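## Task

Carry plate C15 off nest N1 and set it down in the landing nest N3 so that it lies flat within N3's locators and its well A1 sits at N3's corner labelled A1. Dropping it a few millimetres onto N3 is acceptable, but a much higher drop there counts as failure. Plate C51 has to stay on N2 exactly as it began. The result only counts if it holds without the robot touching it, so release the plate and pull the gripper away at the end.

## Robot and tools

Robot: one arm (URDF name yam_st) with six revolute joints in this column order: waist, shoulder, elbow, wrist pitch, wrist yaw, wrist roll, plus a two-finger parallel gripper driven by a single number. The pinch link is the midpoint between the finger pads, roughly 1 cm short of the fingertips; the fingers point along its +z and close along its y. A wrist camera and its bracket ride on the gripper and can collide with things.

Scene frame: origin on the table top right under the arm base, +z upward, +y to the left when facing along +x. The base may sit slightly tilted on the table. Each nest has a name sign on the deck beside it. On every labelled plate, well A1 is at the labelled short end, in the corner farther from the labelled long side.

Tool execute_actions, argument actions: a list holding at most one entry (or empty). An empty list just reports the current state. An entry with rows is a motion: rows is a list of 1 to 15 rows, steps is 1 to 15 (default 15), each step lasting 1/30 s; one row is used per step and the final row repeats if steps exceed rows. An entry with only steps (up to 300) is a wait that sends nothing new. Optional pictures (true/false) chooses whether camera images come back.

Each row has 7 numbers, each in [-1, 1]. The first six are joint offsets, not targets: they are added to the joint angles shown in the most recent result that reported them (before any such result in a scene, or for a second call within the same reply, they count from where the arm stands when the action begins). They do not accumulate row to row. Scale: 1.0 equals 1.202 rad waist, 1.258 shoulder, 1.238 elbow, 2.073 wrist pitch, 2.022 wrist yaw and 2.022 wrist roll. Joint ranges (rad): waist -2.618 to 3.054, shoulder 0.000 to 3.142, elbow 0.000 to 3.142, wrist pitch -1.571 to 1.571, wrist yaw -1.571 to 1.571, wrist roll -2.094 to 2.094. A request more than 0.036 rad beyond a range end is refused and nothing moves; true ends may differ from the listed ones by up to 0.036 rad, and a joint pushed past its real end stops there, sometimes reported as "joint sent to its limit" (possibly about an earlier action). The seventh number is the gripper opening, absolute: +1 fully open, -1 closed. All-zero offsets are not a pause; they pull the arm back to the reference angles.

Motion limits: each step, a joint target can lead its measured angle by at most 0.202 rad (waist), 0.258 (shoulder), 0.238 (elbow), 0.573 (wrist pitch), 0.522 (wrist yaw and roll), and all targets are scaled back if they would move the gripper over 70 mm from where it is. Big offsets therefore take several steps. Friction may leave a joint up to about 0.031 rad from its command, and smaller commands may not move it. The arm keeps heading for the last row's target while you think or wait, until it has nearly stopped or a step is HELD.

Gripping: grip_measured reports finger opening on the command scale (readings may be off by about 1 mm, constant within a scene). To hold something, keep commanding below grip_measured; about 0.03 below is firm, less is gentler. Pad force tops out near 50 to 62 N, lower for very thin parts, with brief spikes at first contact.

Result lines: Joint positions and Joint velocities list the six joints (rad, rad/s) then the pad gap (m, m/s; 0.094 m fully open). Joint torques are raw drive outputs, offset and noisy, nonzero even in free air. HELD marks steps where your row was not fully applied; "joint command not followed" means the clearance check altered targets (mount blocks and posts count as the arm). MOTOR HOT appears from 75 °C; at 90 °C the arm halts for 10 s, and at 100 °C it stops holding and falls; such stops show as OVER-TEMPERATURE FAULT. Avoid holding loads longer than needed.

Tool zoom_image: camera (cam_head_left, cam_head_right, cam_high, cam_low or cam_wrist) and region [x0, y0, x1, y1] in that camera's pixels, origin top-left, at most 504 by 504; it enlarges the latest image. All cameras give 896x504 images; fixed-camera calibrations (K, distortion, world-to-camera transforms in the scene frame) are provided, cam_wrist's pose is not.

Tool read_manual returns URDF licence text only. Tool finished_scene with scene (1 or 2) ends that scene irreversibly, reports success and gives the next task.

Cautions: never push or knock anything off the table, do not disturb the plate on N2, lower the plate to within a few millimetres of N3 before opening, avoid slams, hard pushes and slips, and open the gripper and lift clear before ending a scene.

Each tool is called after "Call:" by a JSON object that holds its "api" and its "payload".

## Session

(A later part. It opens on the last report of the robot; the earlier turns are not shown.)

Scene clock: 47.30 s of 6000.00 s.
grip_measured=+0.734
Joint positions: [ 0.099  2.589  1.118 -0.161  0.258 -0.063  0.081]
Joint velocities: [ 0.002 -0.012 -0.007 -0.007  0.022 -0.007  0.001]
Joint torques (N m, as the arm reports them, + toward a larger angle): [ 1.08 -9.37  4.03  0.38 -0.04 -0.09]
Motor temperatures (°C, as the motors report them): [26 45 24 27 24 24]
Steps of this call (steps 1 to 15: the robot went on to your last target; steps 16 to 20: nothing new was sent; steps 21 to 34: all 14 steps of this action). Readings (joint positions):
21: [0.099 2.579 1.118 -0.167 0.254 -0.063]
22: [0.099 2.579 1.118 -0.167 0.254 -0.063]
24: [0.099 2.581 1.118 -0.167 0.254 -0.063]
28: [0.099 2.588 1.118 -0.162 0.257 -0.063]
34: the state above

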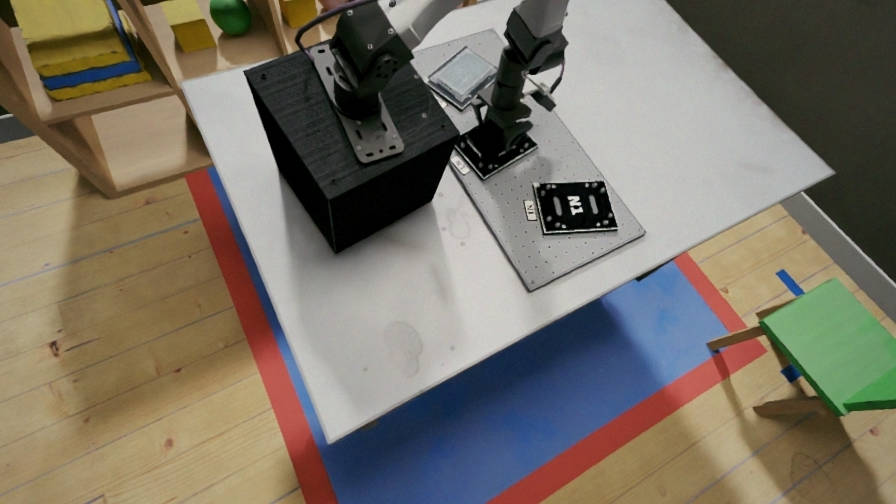

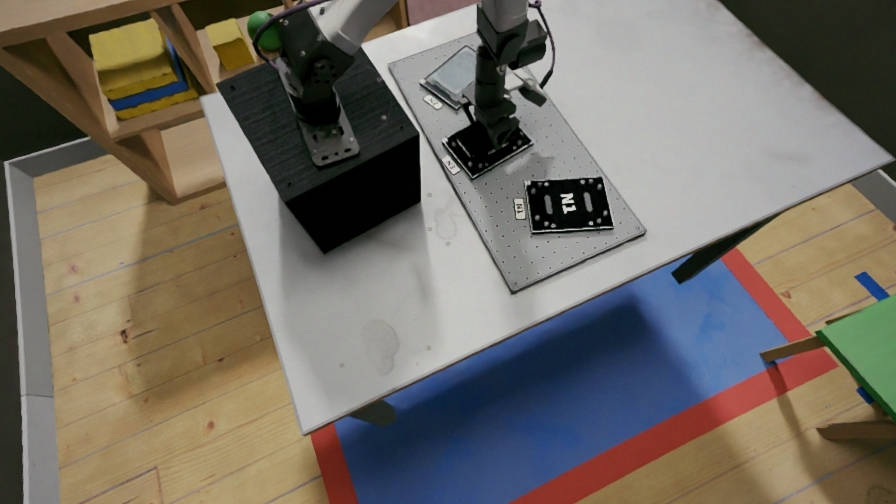

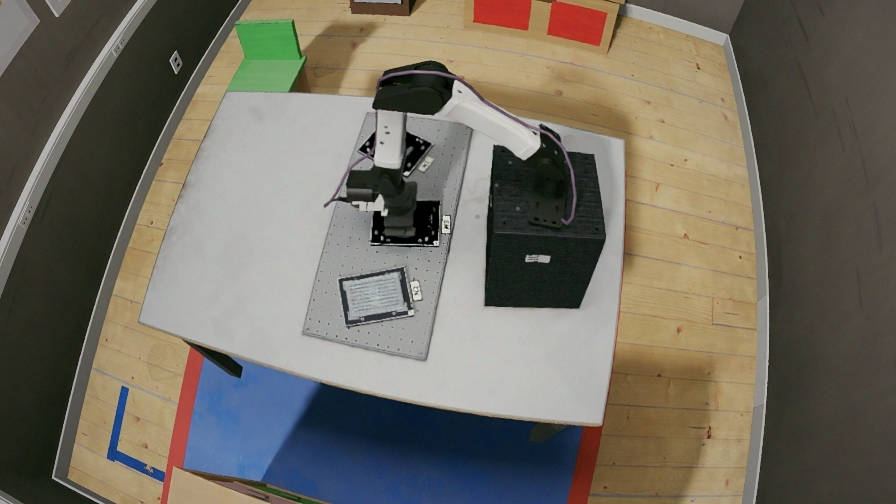

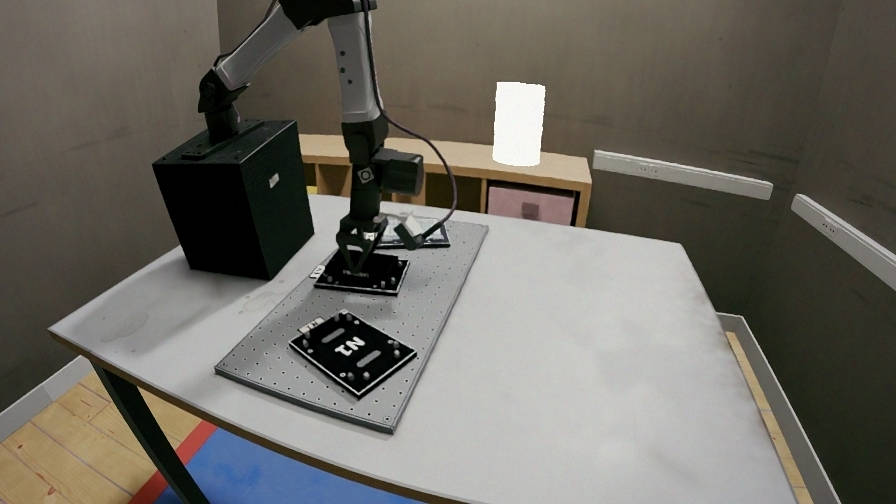

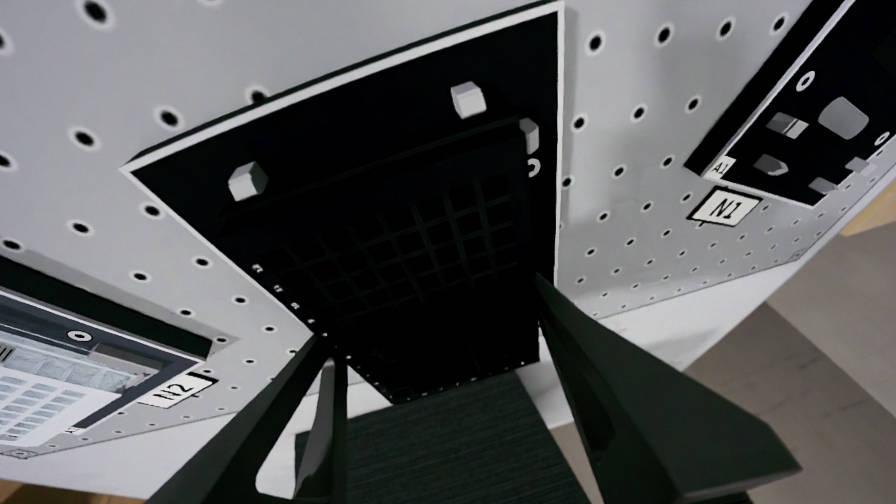

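Call:
{"api": "execute_actions", "payload": {"actions": [{"rows":[[0,0,0.008,0,0,0,0.7],[0,0,0.016,0,0,0,0.7],[0,0,0.024,0,0,0,0.7],[0,0.008,0.024,0,0,0,0.7],[0,0.016,0.024,0,0,0,0.7],[0,0.024,0.024,0,0,0,0.7]],"steps":14}]}}

Call:
{"api": "zoom_image", "payload": {"camera": "cam_low", "region": [300,225,430,305]}}

Scene clock: 49.13 s of 6000.00 s.
grip_measured=+0.734
Joint positions: [ 0.099  2.598  1.129 -0.166  0.26  -0.063  0.081]
Joint velocities: [-0.012 -0.002 -0.007 -0.022 -0.007  0.051 -0.001]
Joint torques (N m, as the arm reports them, + toward a larger angle): [ 1.14 -9.38  3.87  0.35 -0.01 -0.08]
Motor temperatures (°C, as the motors report them): [26 45 24 27 24 24]
Steps of this call (steps 1 to 15: the robot went on to your last target; steps 16 to 41: nothing new was sent; steps 42 to 55: all 14 steps of this action). Readings (joint positions):
42: [0.099 2.589 1.118 -0.161 0.258 -0.063]
43: [0.099 2.589 1.118 -0.161 0.258 -0.063]
45: [0.099 2.589 1.122 -0.162 0.258 -0.063]
49: [0.099 2.596 1.128 -0.166 0.259 -0.063]
55: the state above

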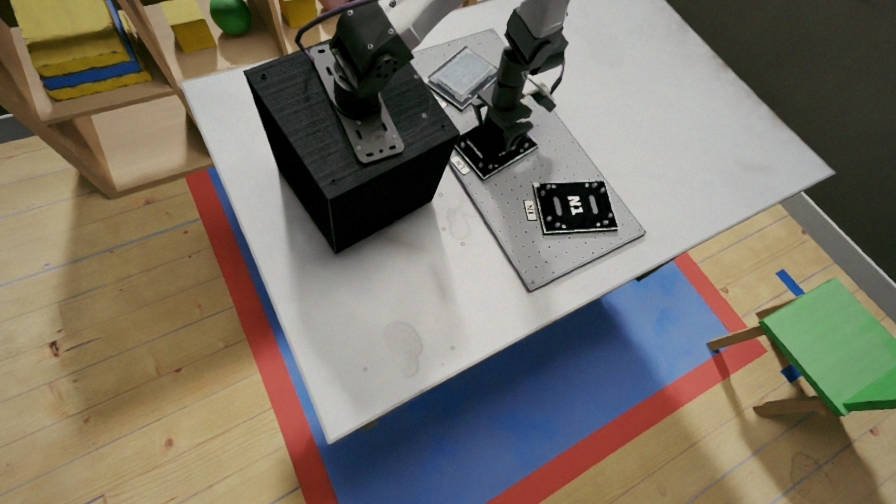

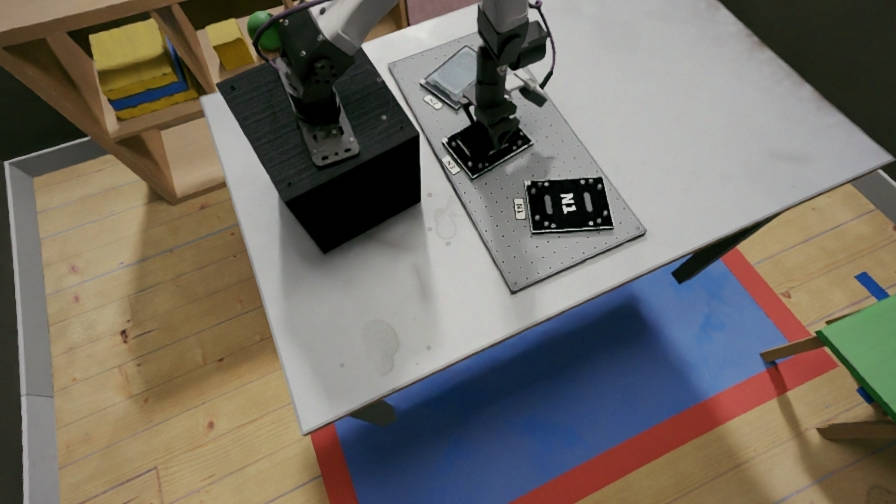

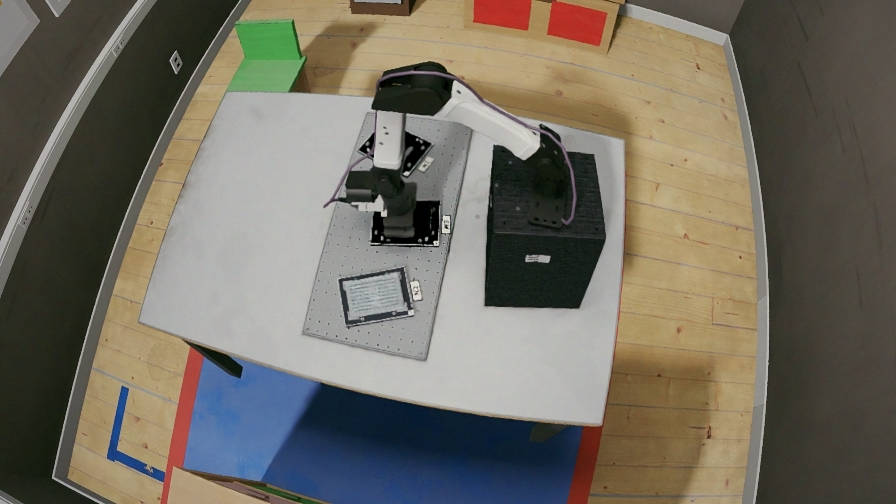

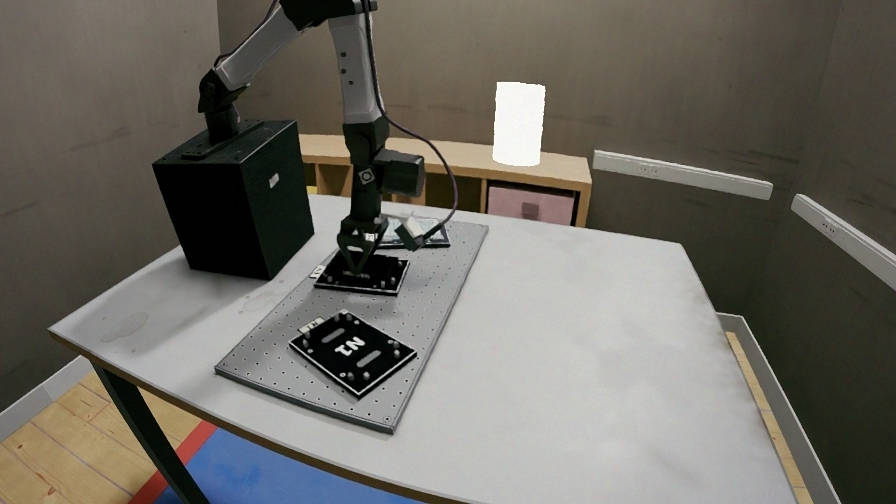

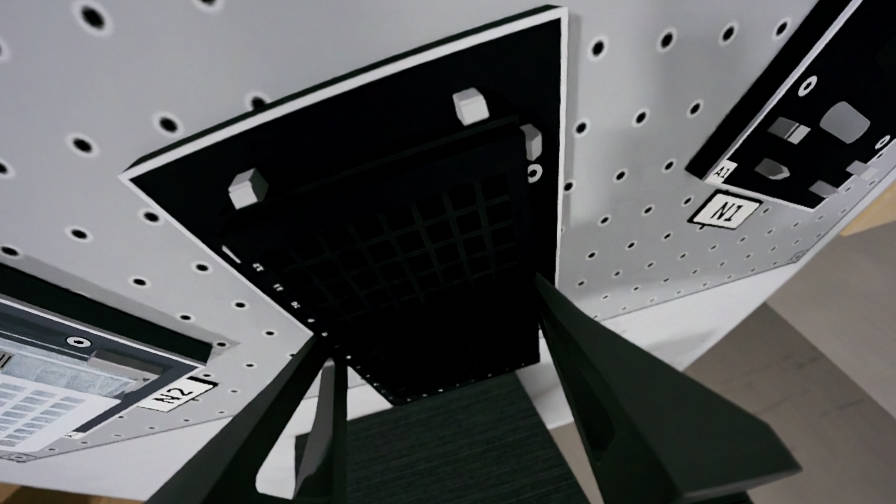

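Region (300, 225, 430, 305) of cam_low's 896x504 image, scaled by 3.877, with more detail than that image has; it fills the top 310 rows of this view, and the rest is white.

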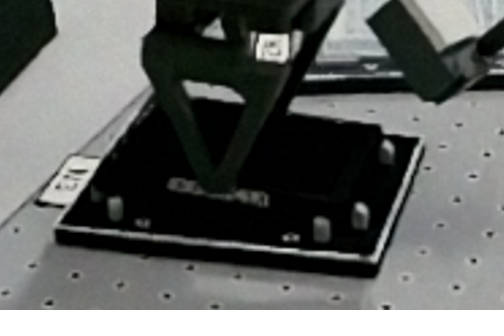

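Call:
{"api": "execute_actions", "payload": {"actions": [{"rows":[[0,0.008,0.004,0,0,0,0.7],[0,0.016,0.008,0,0,0,0.7],[0,0.02,0.008,0,0,0,0.7],[0,0.02,0.008,0,0,0,0.7],[0,0.02,0.008,0,0,0,0.7],[0,0.02,0.008,0,0,0,0.74],[0,0.02,0.008,0,0,0,0.78],[0,0.02,0.008,0,0,0,0.83],[0,0.02,0.008,0,0,0,0.9],[0,0.02,0.008,0,0,0,1]],"steps":15}]}}

Call:
{"api": "zoom_image", "payload": {"camera": "cam_low", "region": [300,225,430,305]}}

Scene clock: 50.63 s of 6000.00 s.
grip_measured=+1.000
Joint positions: [ 0.099  2.598  1.129 -0.166  0.26  -0.063  0.094]
Joint velocities: [-0.012  0.007 -0.002  0.007 -0.022 -0.022  0.   ]
Joint torques (N m, as the arm reports them, + toward a larger angle): [ 1.23 -9.07  3.3   0.33  0.02 -0.08]
Motor temperatures (°C, as the motors report them): [26 45 24 27 24 24]
Steps of this call (steps 1 to 15: the robot went on to your last target; steps 16 to 30: nothing new was sent; steps 31 to 45: all 15 steps of this action). Readings (joint positions):
31: [0.099 2.598 1.129 -0.166 0.260 -0.063]
32: [0.099 2.598 1.129 -0.166 0.260 -0.063]
34: [0.099 2.598 1.129 -0.166 0.260 -0.063]
38: [0.099 2.598 1.129 -0.166 0.260 -0.063]
45: the state above

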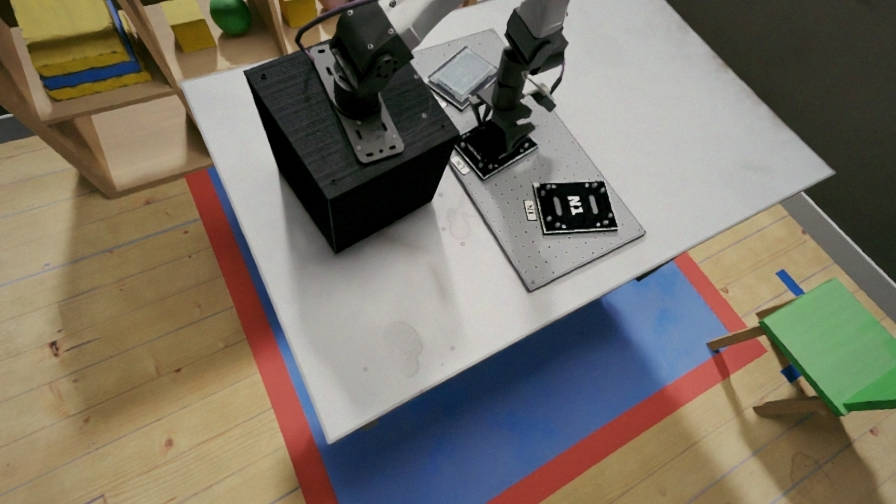

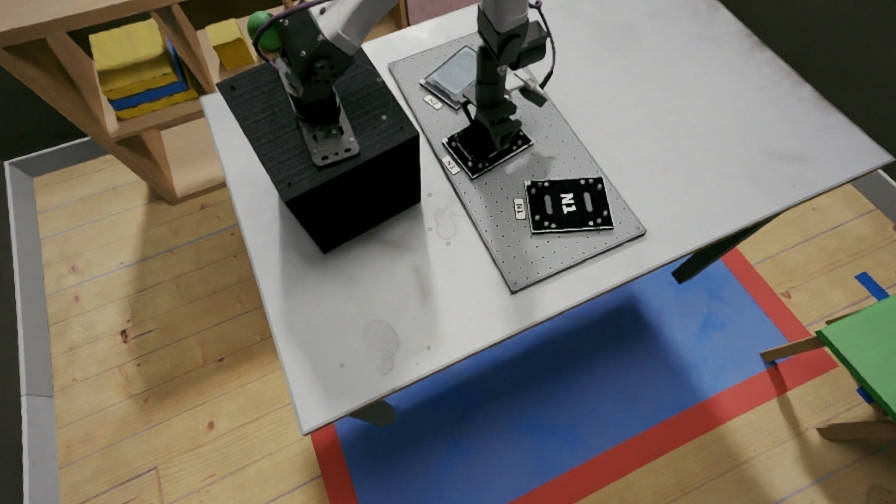

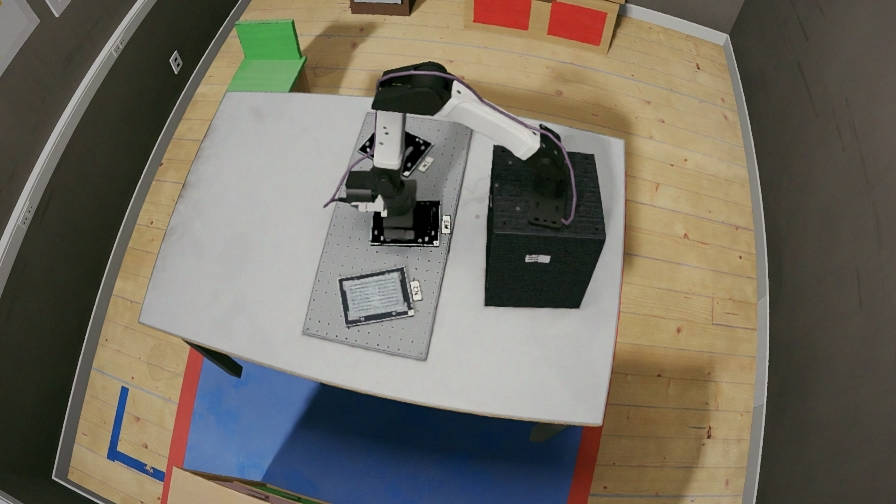

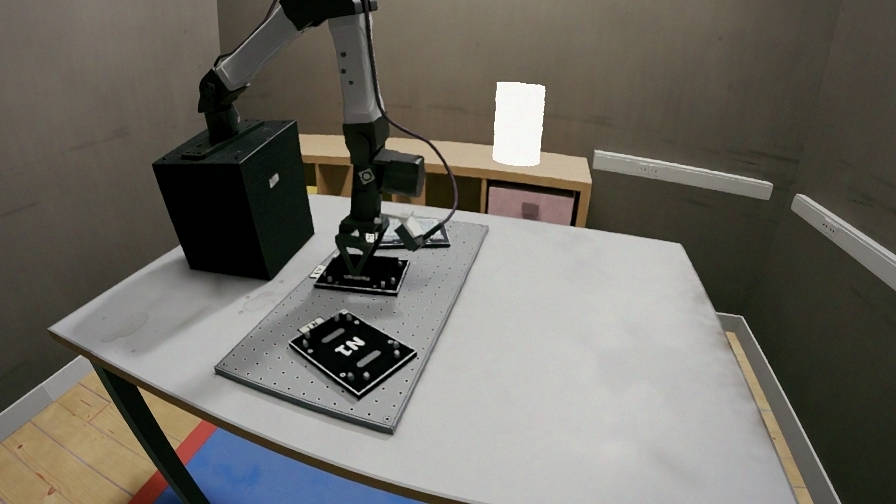

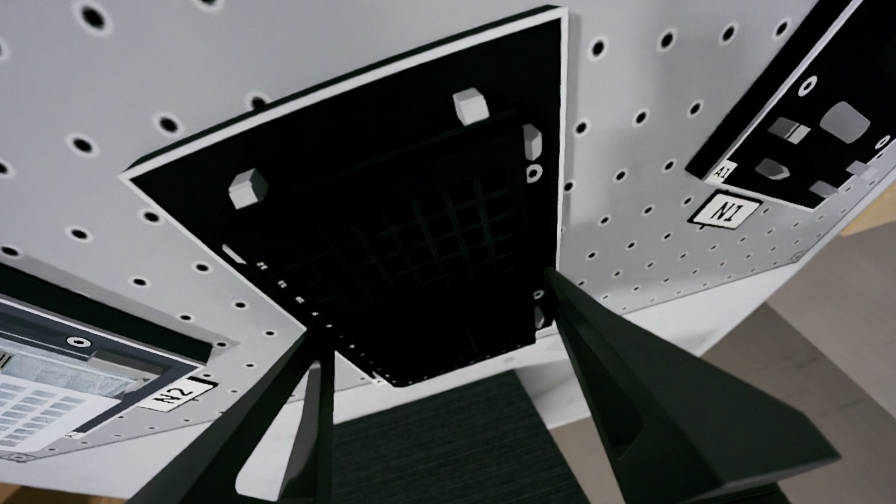

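Region (300, 225, 430, 305) of cam_low's 896x504 image, scaled by 3.877, with more detail than that image has; it fills the top 310 rows of this view, and the rest is white.

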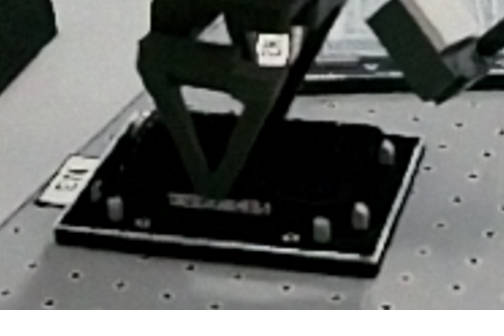

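The near end dropped a few mm into place. Lift off.

Call:
{"api": "execute_actions", "payload": {"actions": [{"rows":[[0,-0.02,0,0,0,0,1],[0,-0.04,-0.005,-0.01,0,0,1],[0,-0.06,-0.01,-0.015,0,0,1],[0,-0.08,-0.015,-0.02,0,0,1],[0,-0.1,-0.02,-0.025,0,0,1],[0,-0.12,-0.02,-0.03,0,0,1],[0,-0.15,-0.02,-0.03,0,0,1],[0,-0.18,-0.02,-0.03,0,0,1],[0,-0.21,-0.02,-0.03,0,0,1],[0,-0.24,-0.02,-0.03,0,0,1],[0,-0.27,-0.02,-0.03,0,0,1],[0,-0.3,-0.02,-0.03,0,0,1]],"steps":15}]}}

Call:
{"api": "execute_actions", "payload": {"actions": [{"steps":10}]}}

Call:
{"api": "zoom_image", "payload": {"camera": "cam_low", "region": [300,225,430,305]}}

Call:
{"api": "zoom_image", "payload": {"camera": "cam_head_right", "region": [430,90,550,185]}}

Scene clock: 52.87 s of 6000.00 s.
grip_measured=+1.000
Joint positions: [ 0.099  2.226  1.11  -0.213  0.26  -0.063  0.094]
Joint velocities: [-0.002 -0.491 -0.002  0.139  0.022 -0.022  0.   ]
Joint torques (N m, as the arm reports them, + toward a larger angle): [ 1.12 -8.77  4.66  0.5   0.01 -0.09]
Motor temperatures (°C, as the motors report them): [26 45 24 27 24 24]
Steps of this call (steps 1 to 15: the robot went on to your last target; steps 16 to 52: nothing new was sent; steps 53 to 67: all 15 steps of this action). Readings (joint positions):
53: [0.099 2.598 1.129 -0.166 0.260 -0.063]
54: [0.099 2.596 1.129 -0.168 0.260 -0.063]
56: [0.099 2.577 1.126 -0.182 0.260 -0.063]
60: [0.099 2.474 1.110 -0.217 0.260 -0.063]
67: the state above

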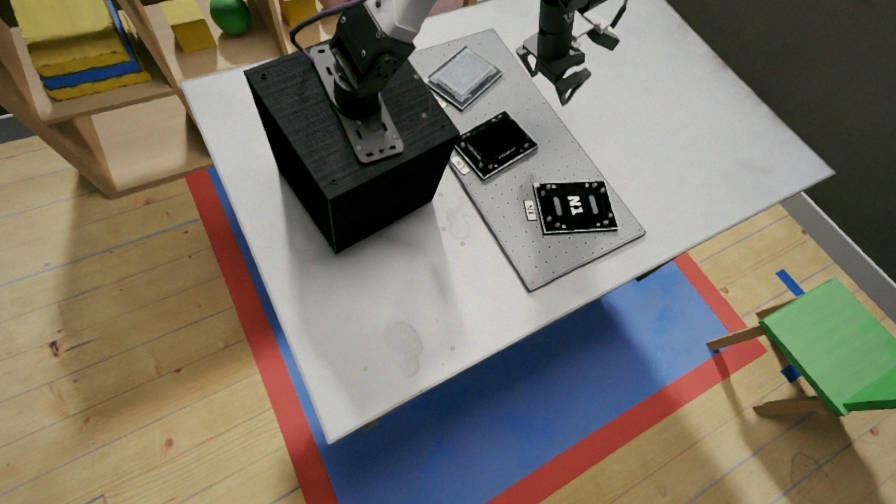

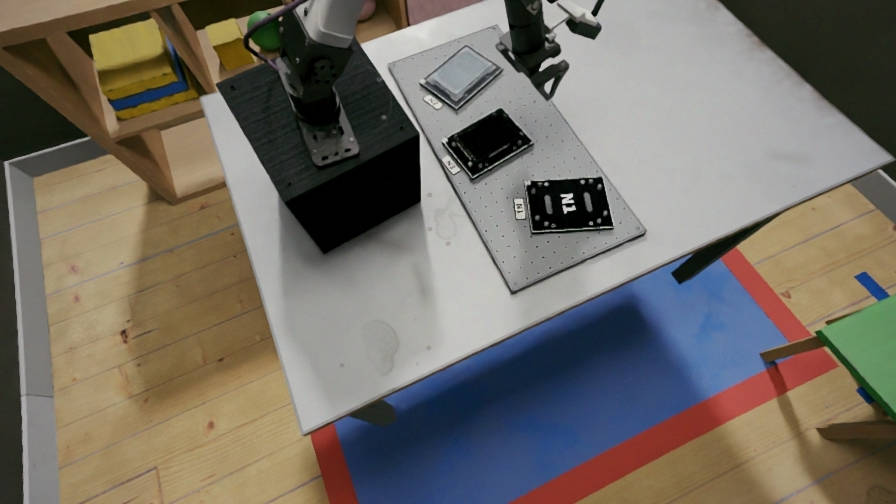

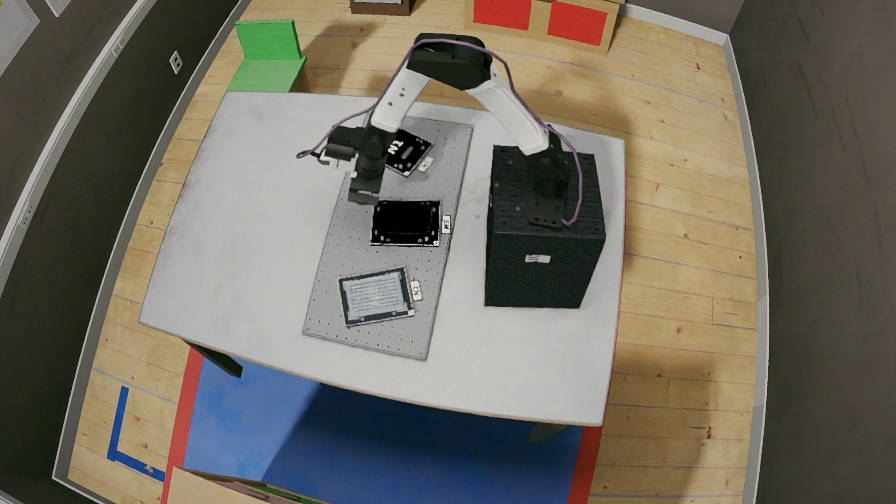

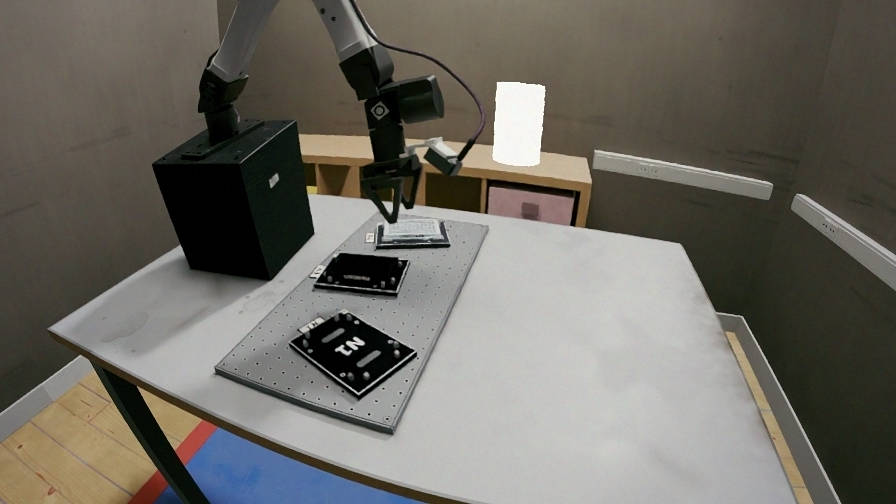

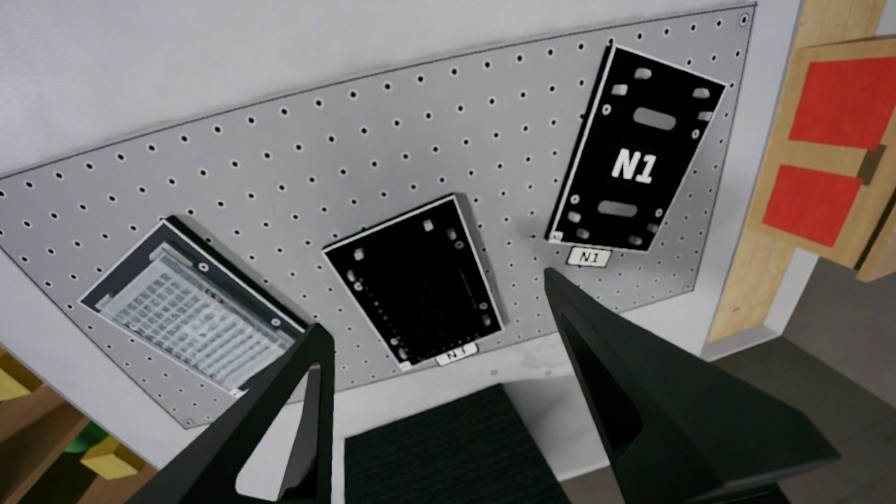

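Scene clock: 53.20 s of 6000.00 s.
grip_measured=+1.000
Joint positions: [ 0.099  2.212  1.11  -0.222  0.26  -0.063  0.094]
Joint velocities: [ 0.002  0.002 -0.012  0.007 -0.095  0.037  0.   ]
Joint torques (N m, as the arm reports them, + toward a larger angle): [  1.24 -10.22   4.77   0.88   0.01  -0.09]
Motor temperatures (°C, as the motors report them): [26 45 24 27 24 24]
Steps of this call (steps 1 to 10: the robot went on to your last target). Readings (joint positions):
1: [0.099 2.214 1.110 -0.209 0.260 -0.063]
2: [0.099 2.212 1.110 -0.207 0.260 -0.063]
4: [0.099 2.212 1.110 -0.215 0.260 -0.063]
8: [0.099 2.212 1.110 -0.221 0.260 -0.063]
10: the state above

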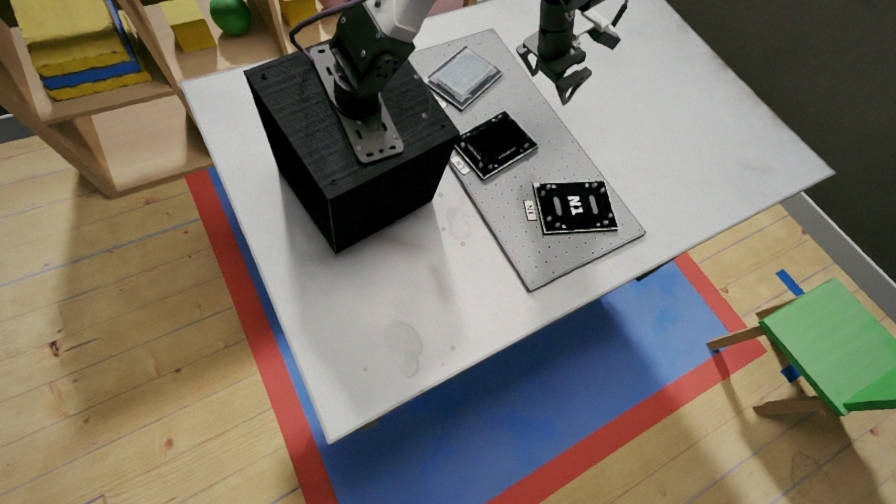

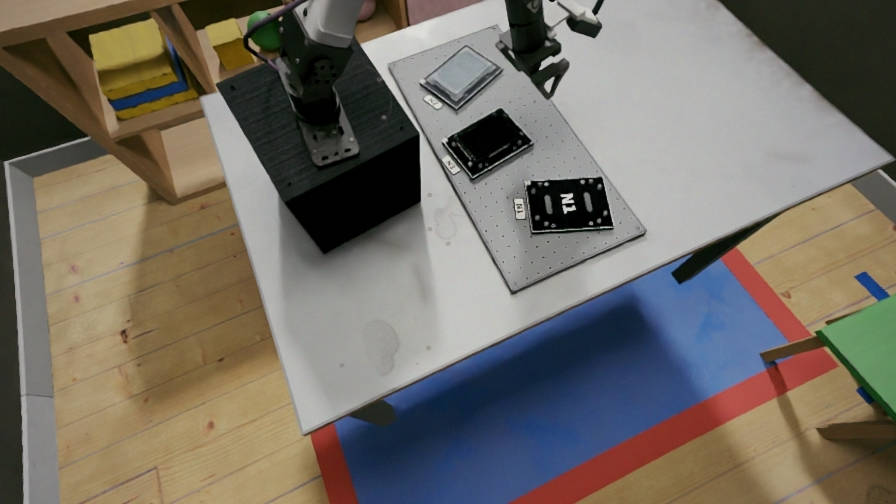

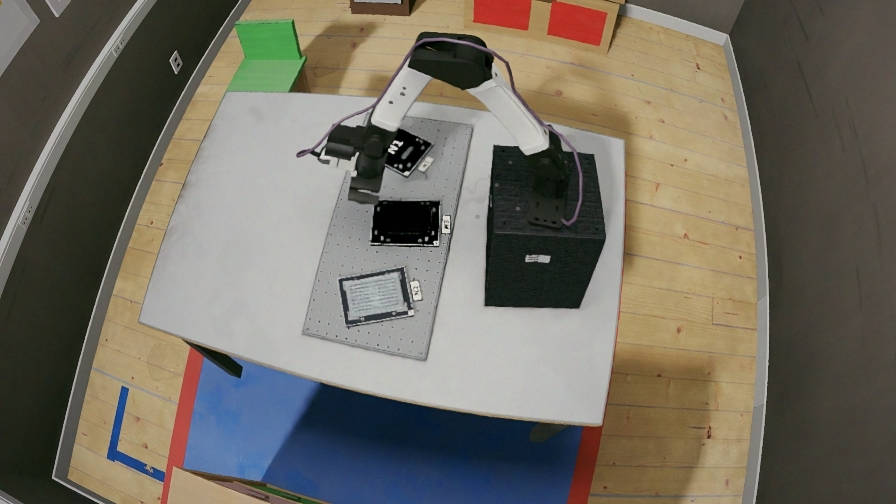

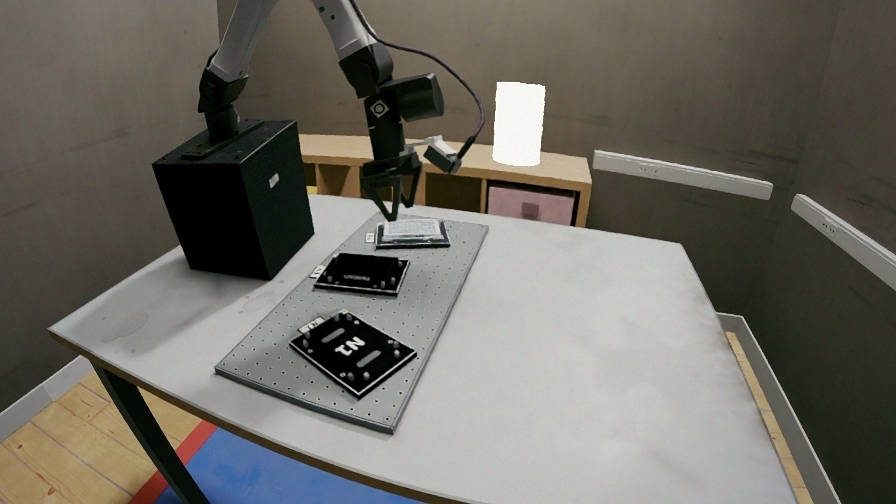

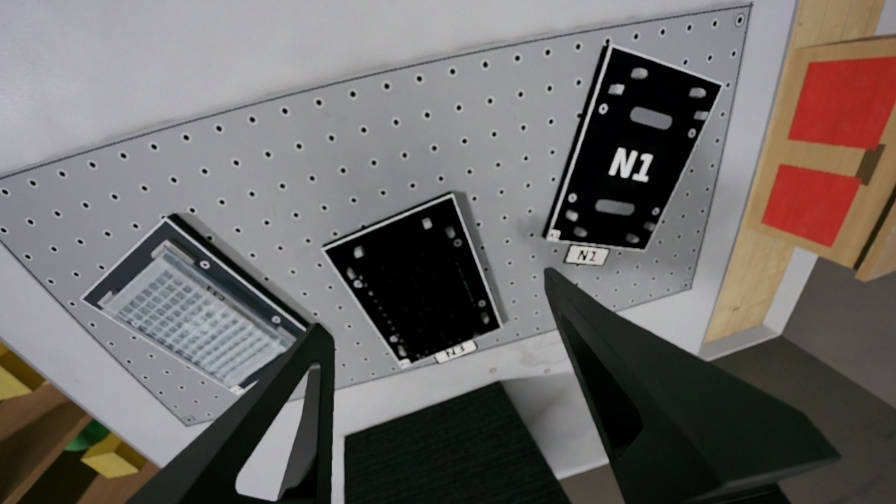

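Region (300, 225, 430, 305) of cam_low's 896x504 image, scaled by 3.877, with more detail than that image has; it fills the top 310 rows of this view, and the rest is white.

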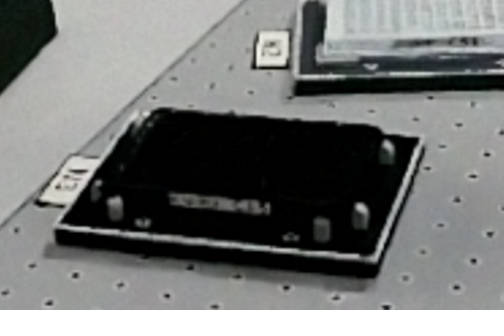

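Region (430, 90, 550, 185) of cam_head_right's 896x504 image, scaled by 4.200, with more detail than that image has; it fills the top 399 rows of this view, and the rest is white.

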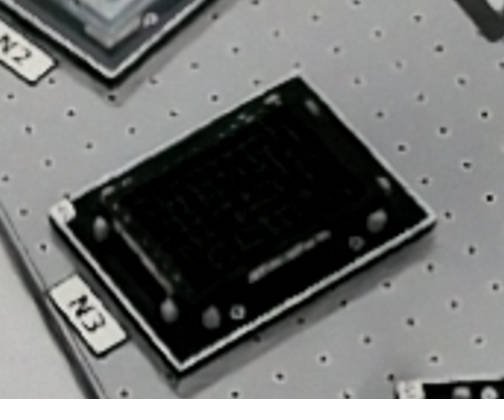

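Seated flat.

Call:
{"api": "finished_scene", "payload": {"scene": 2}}

The scene is finished: the task was done.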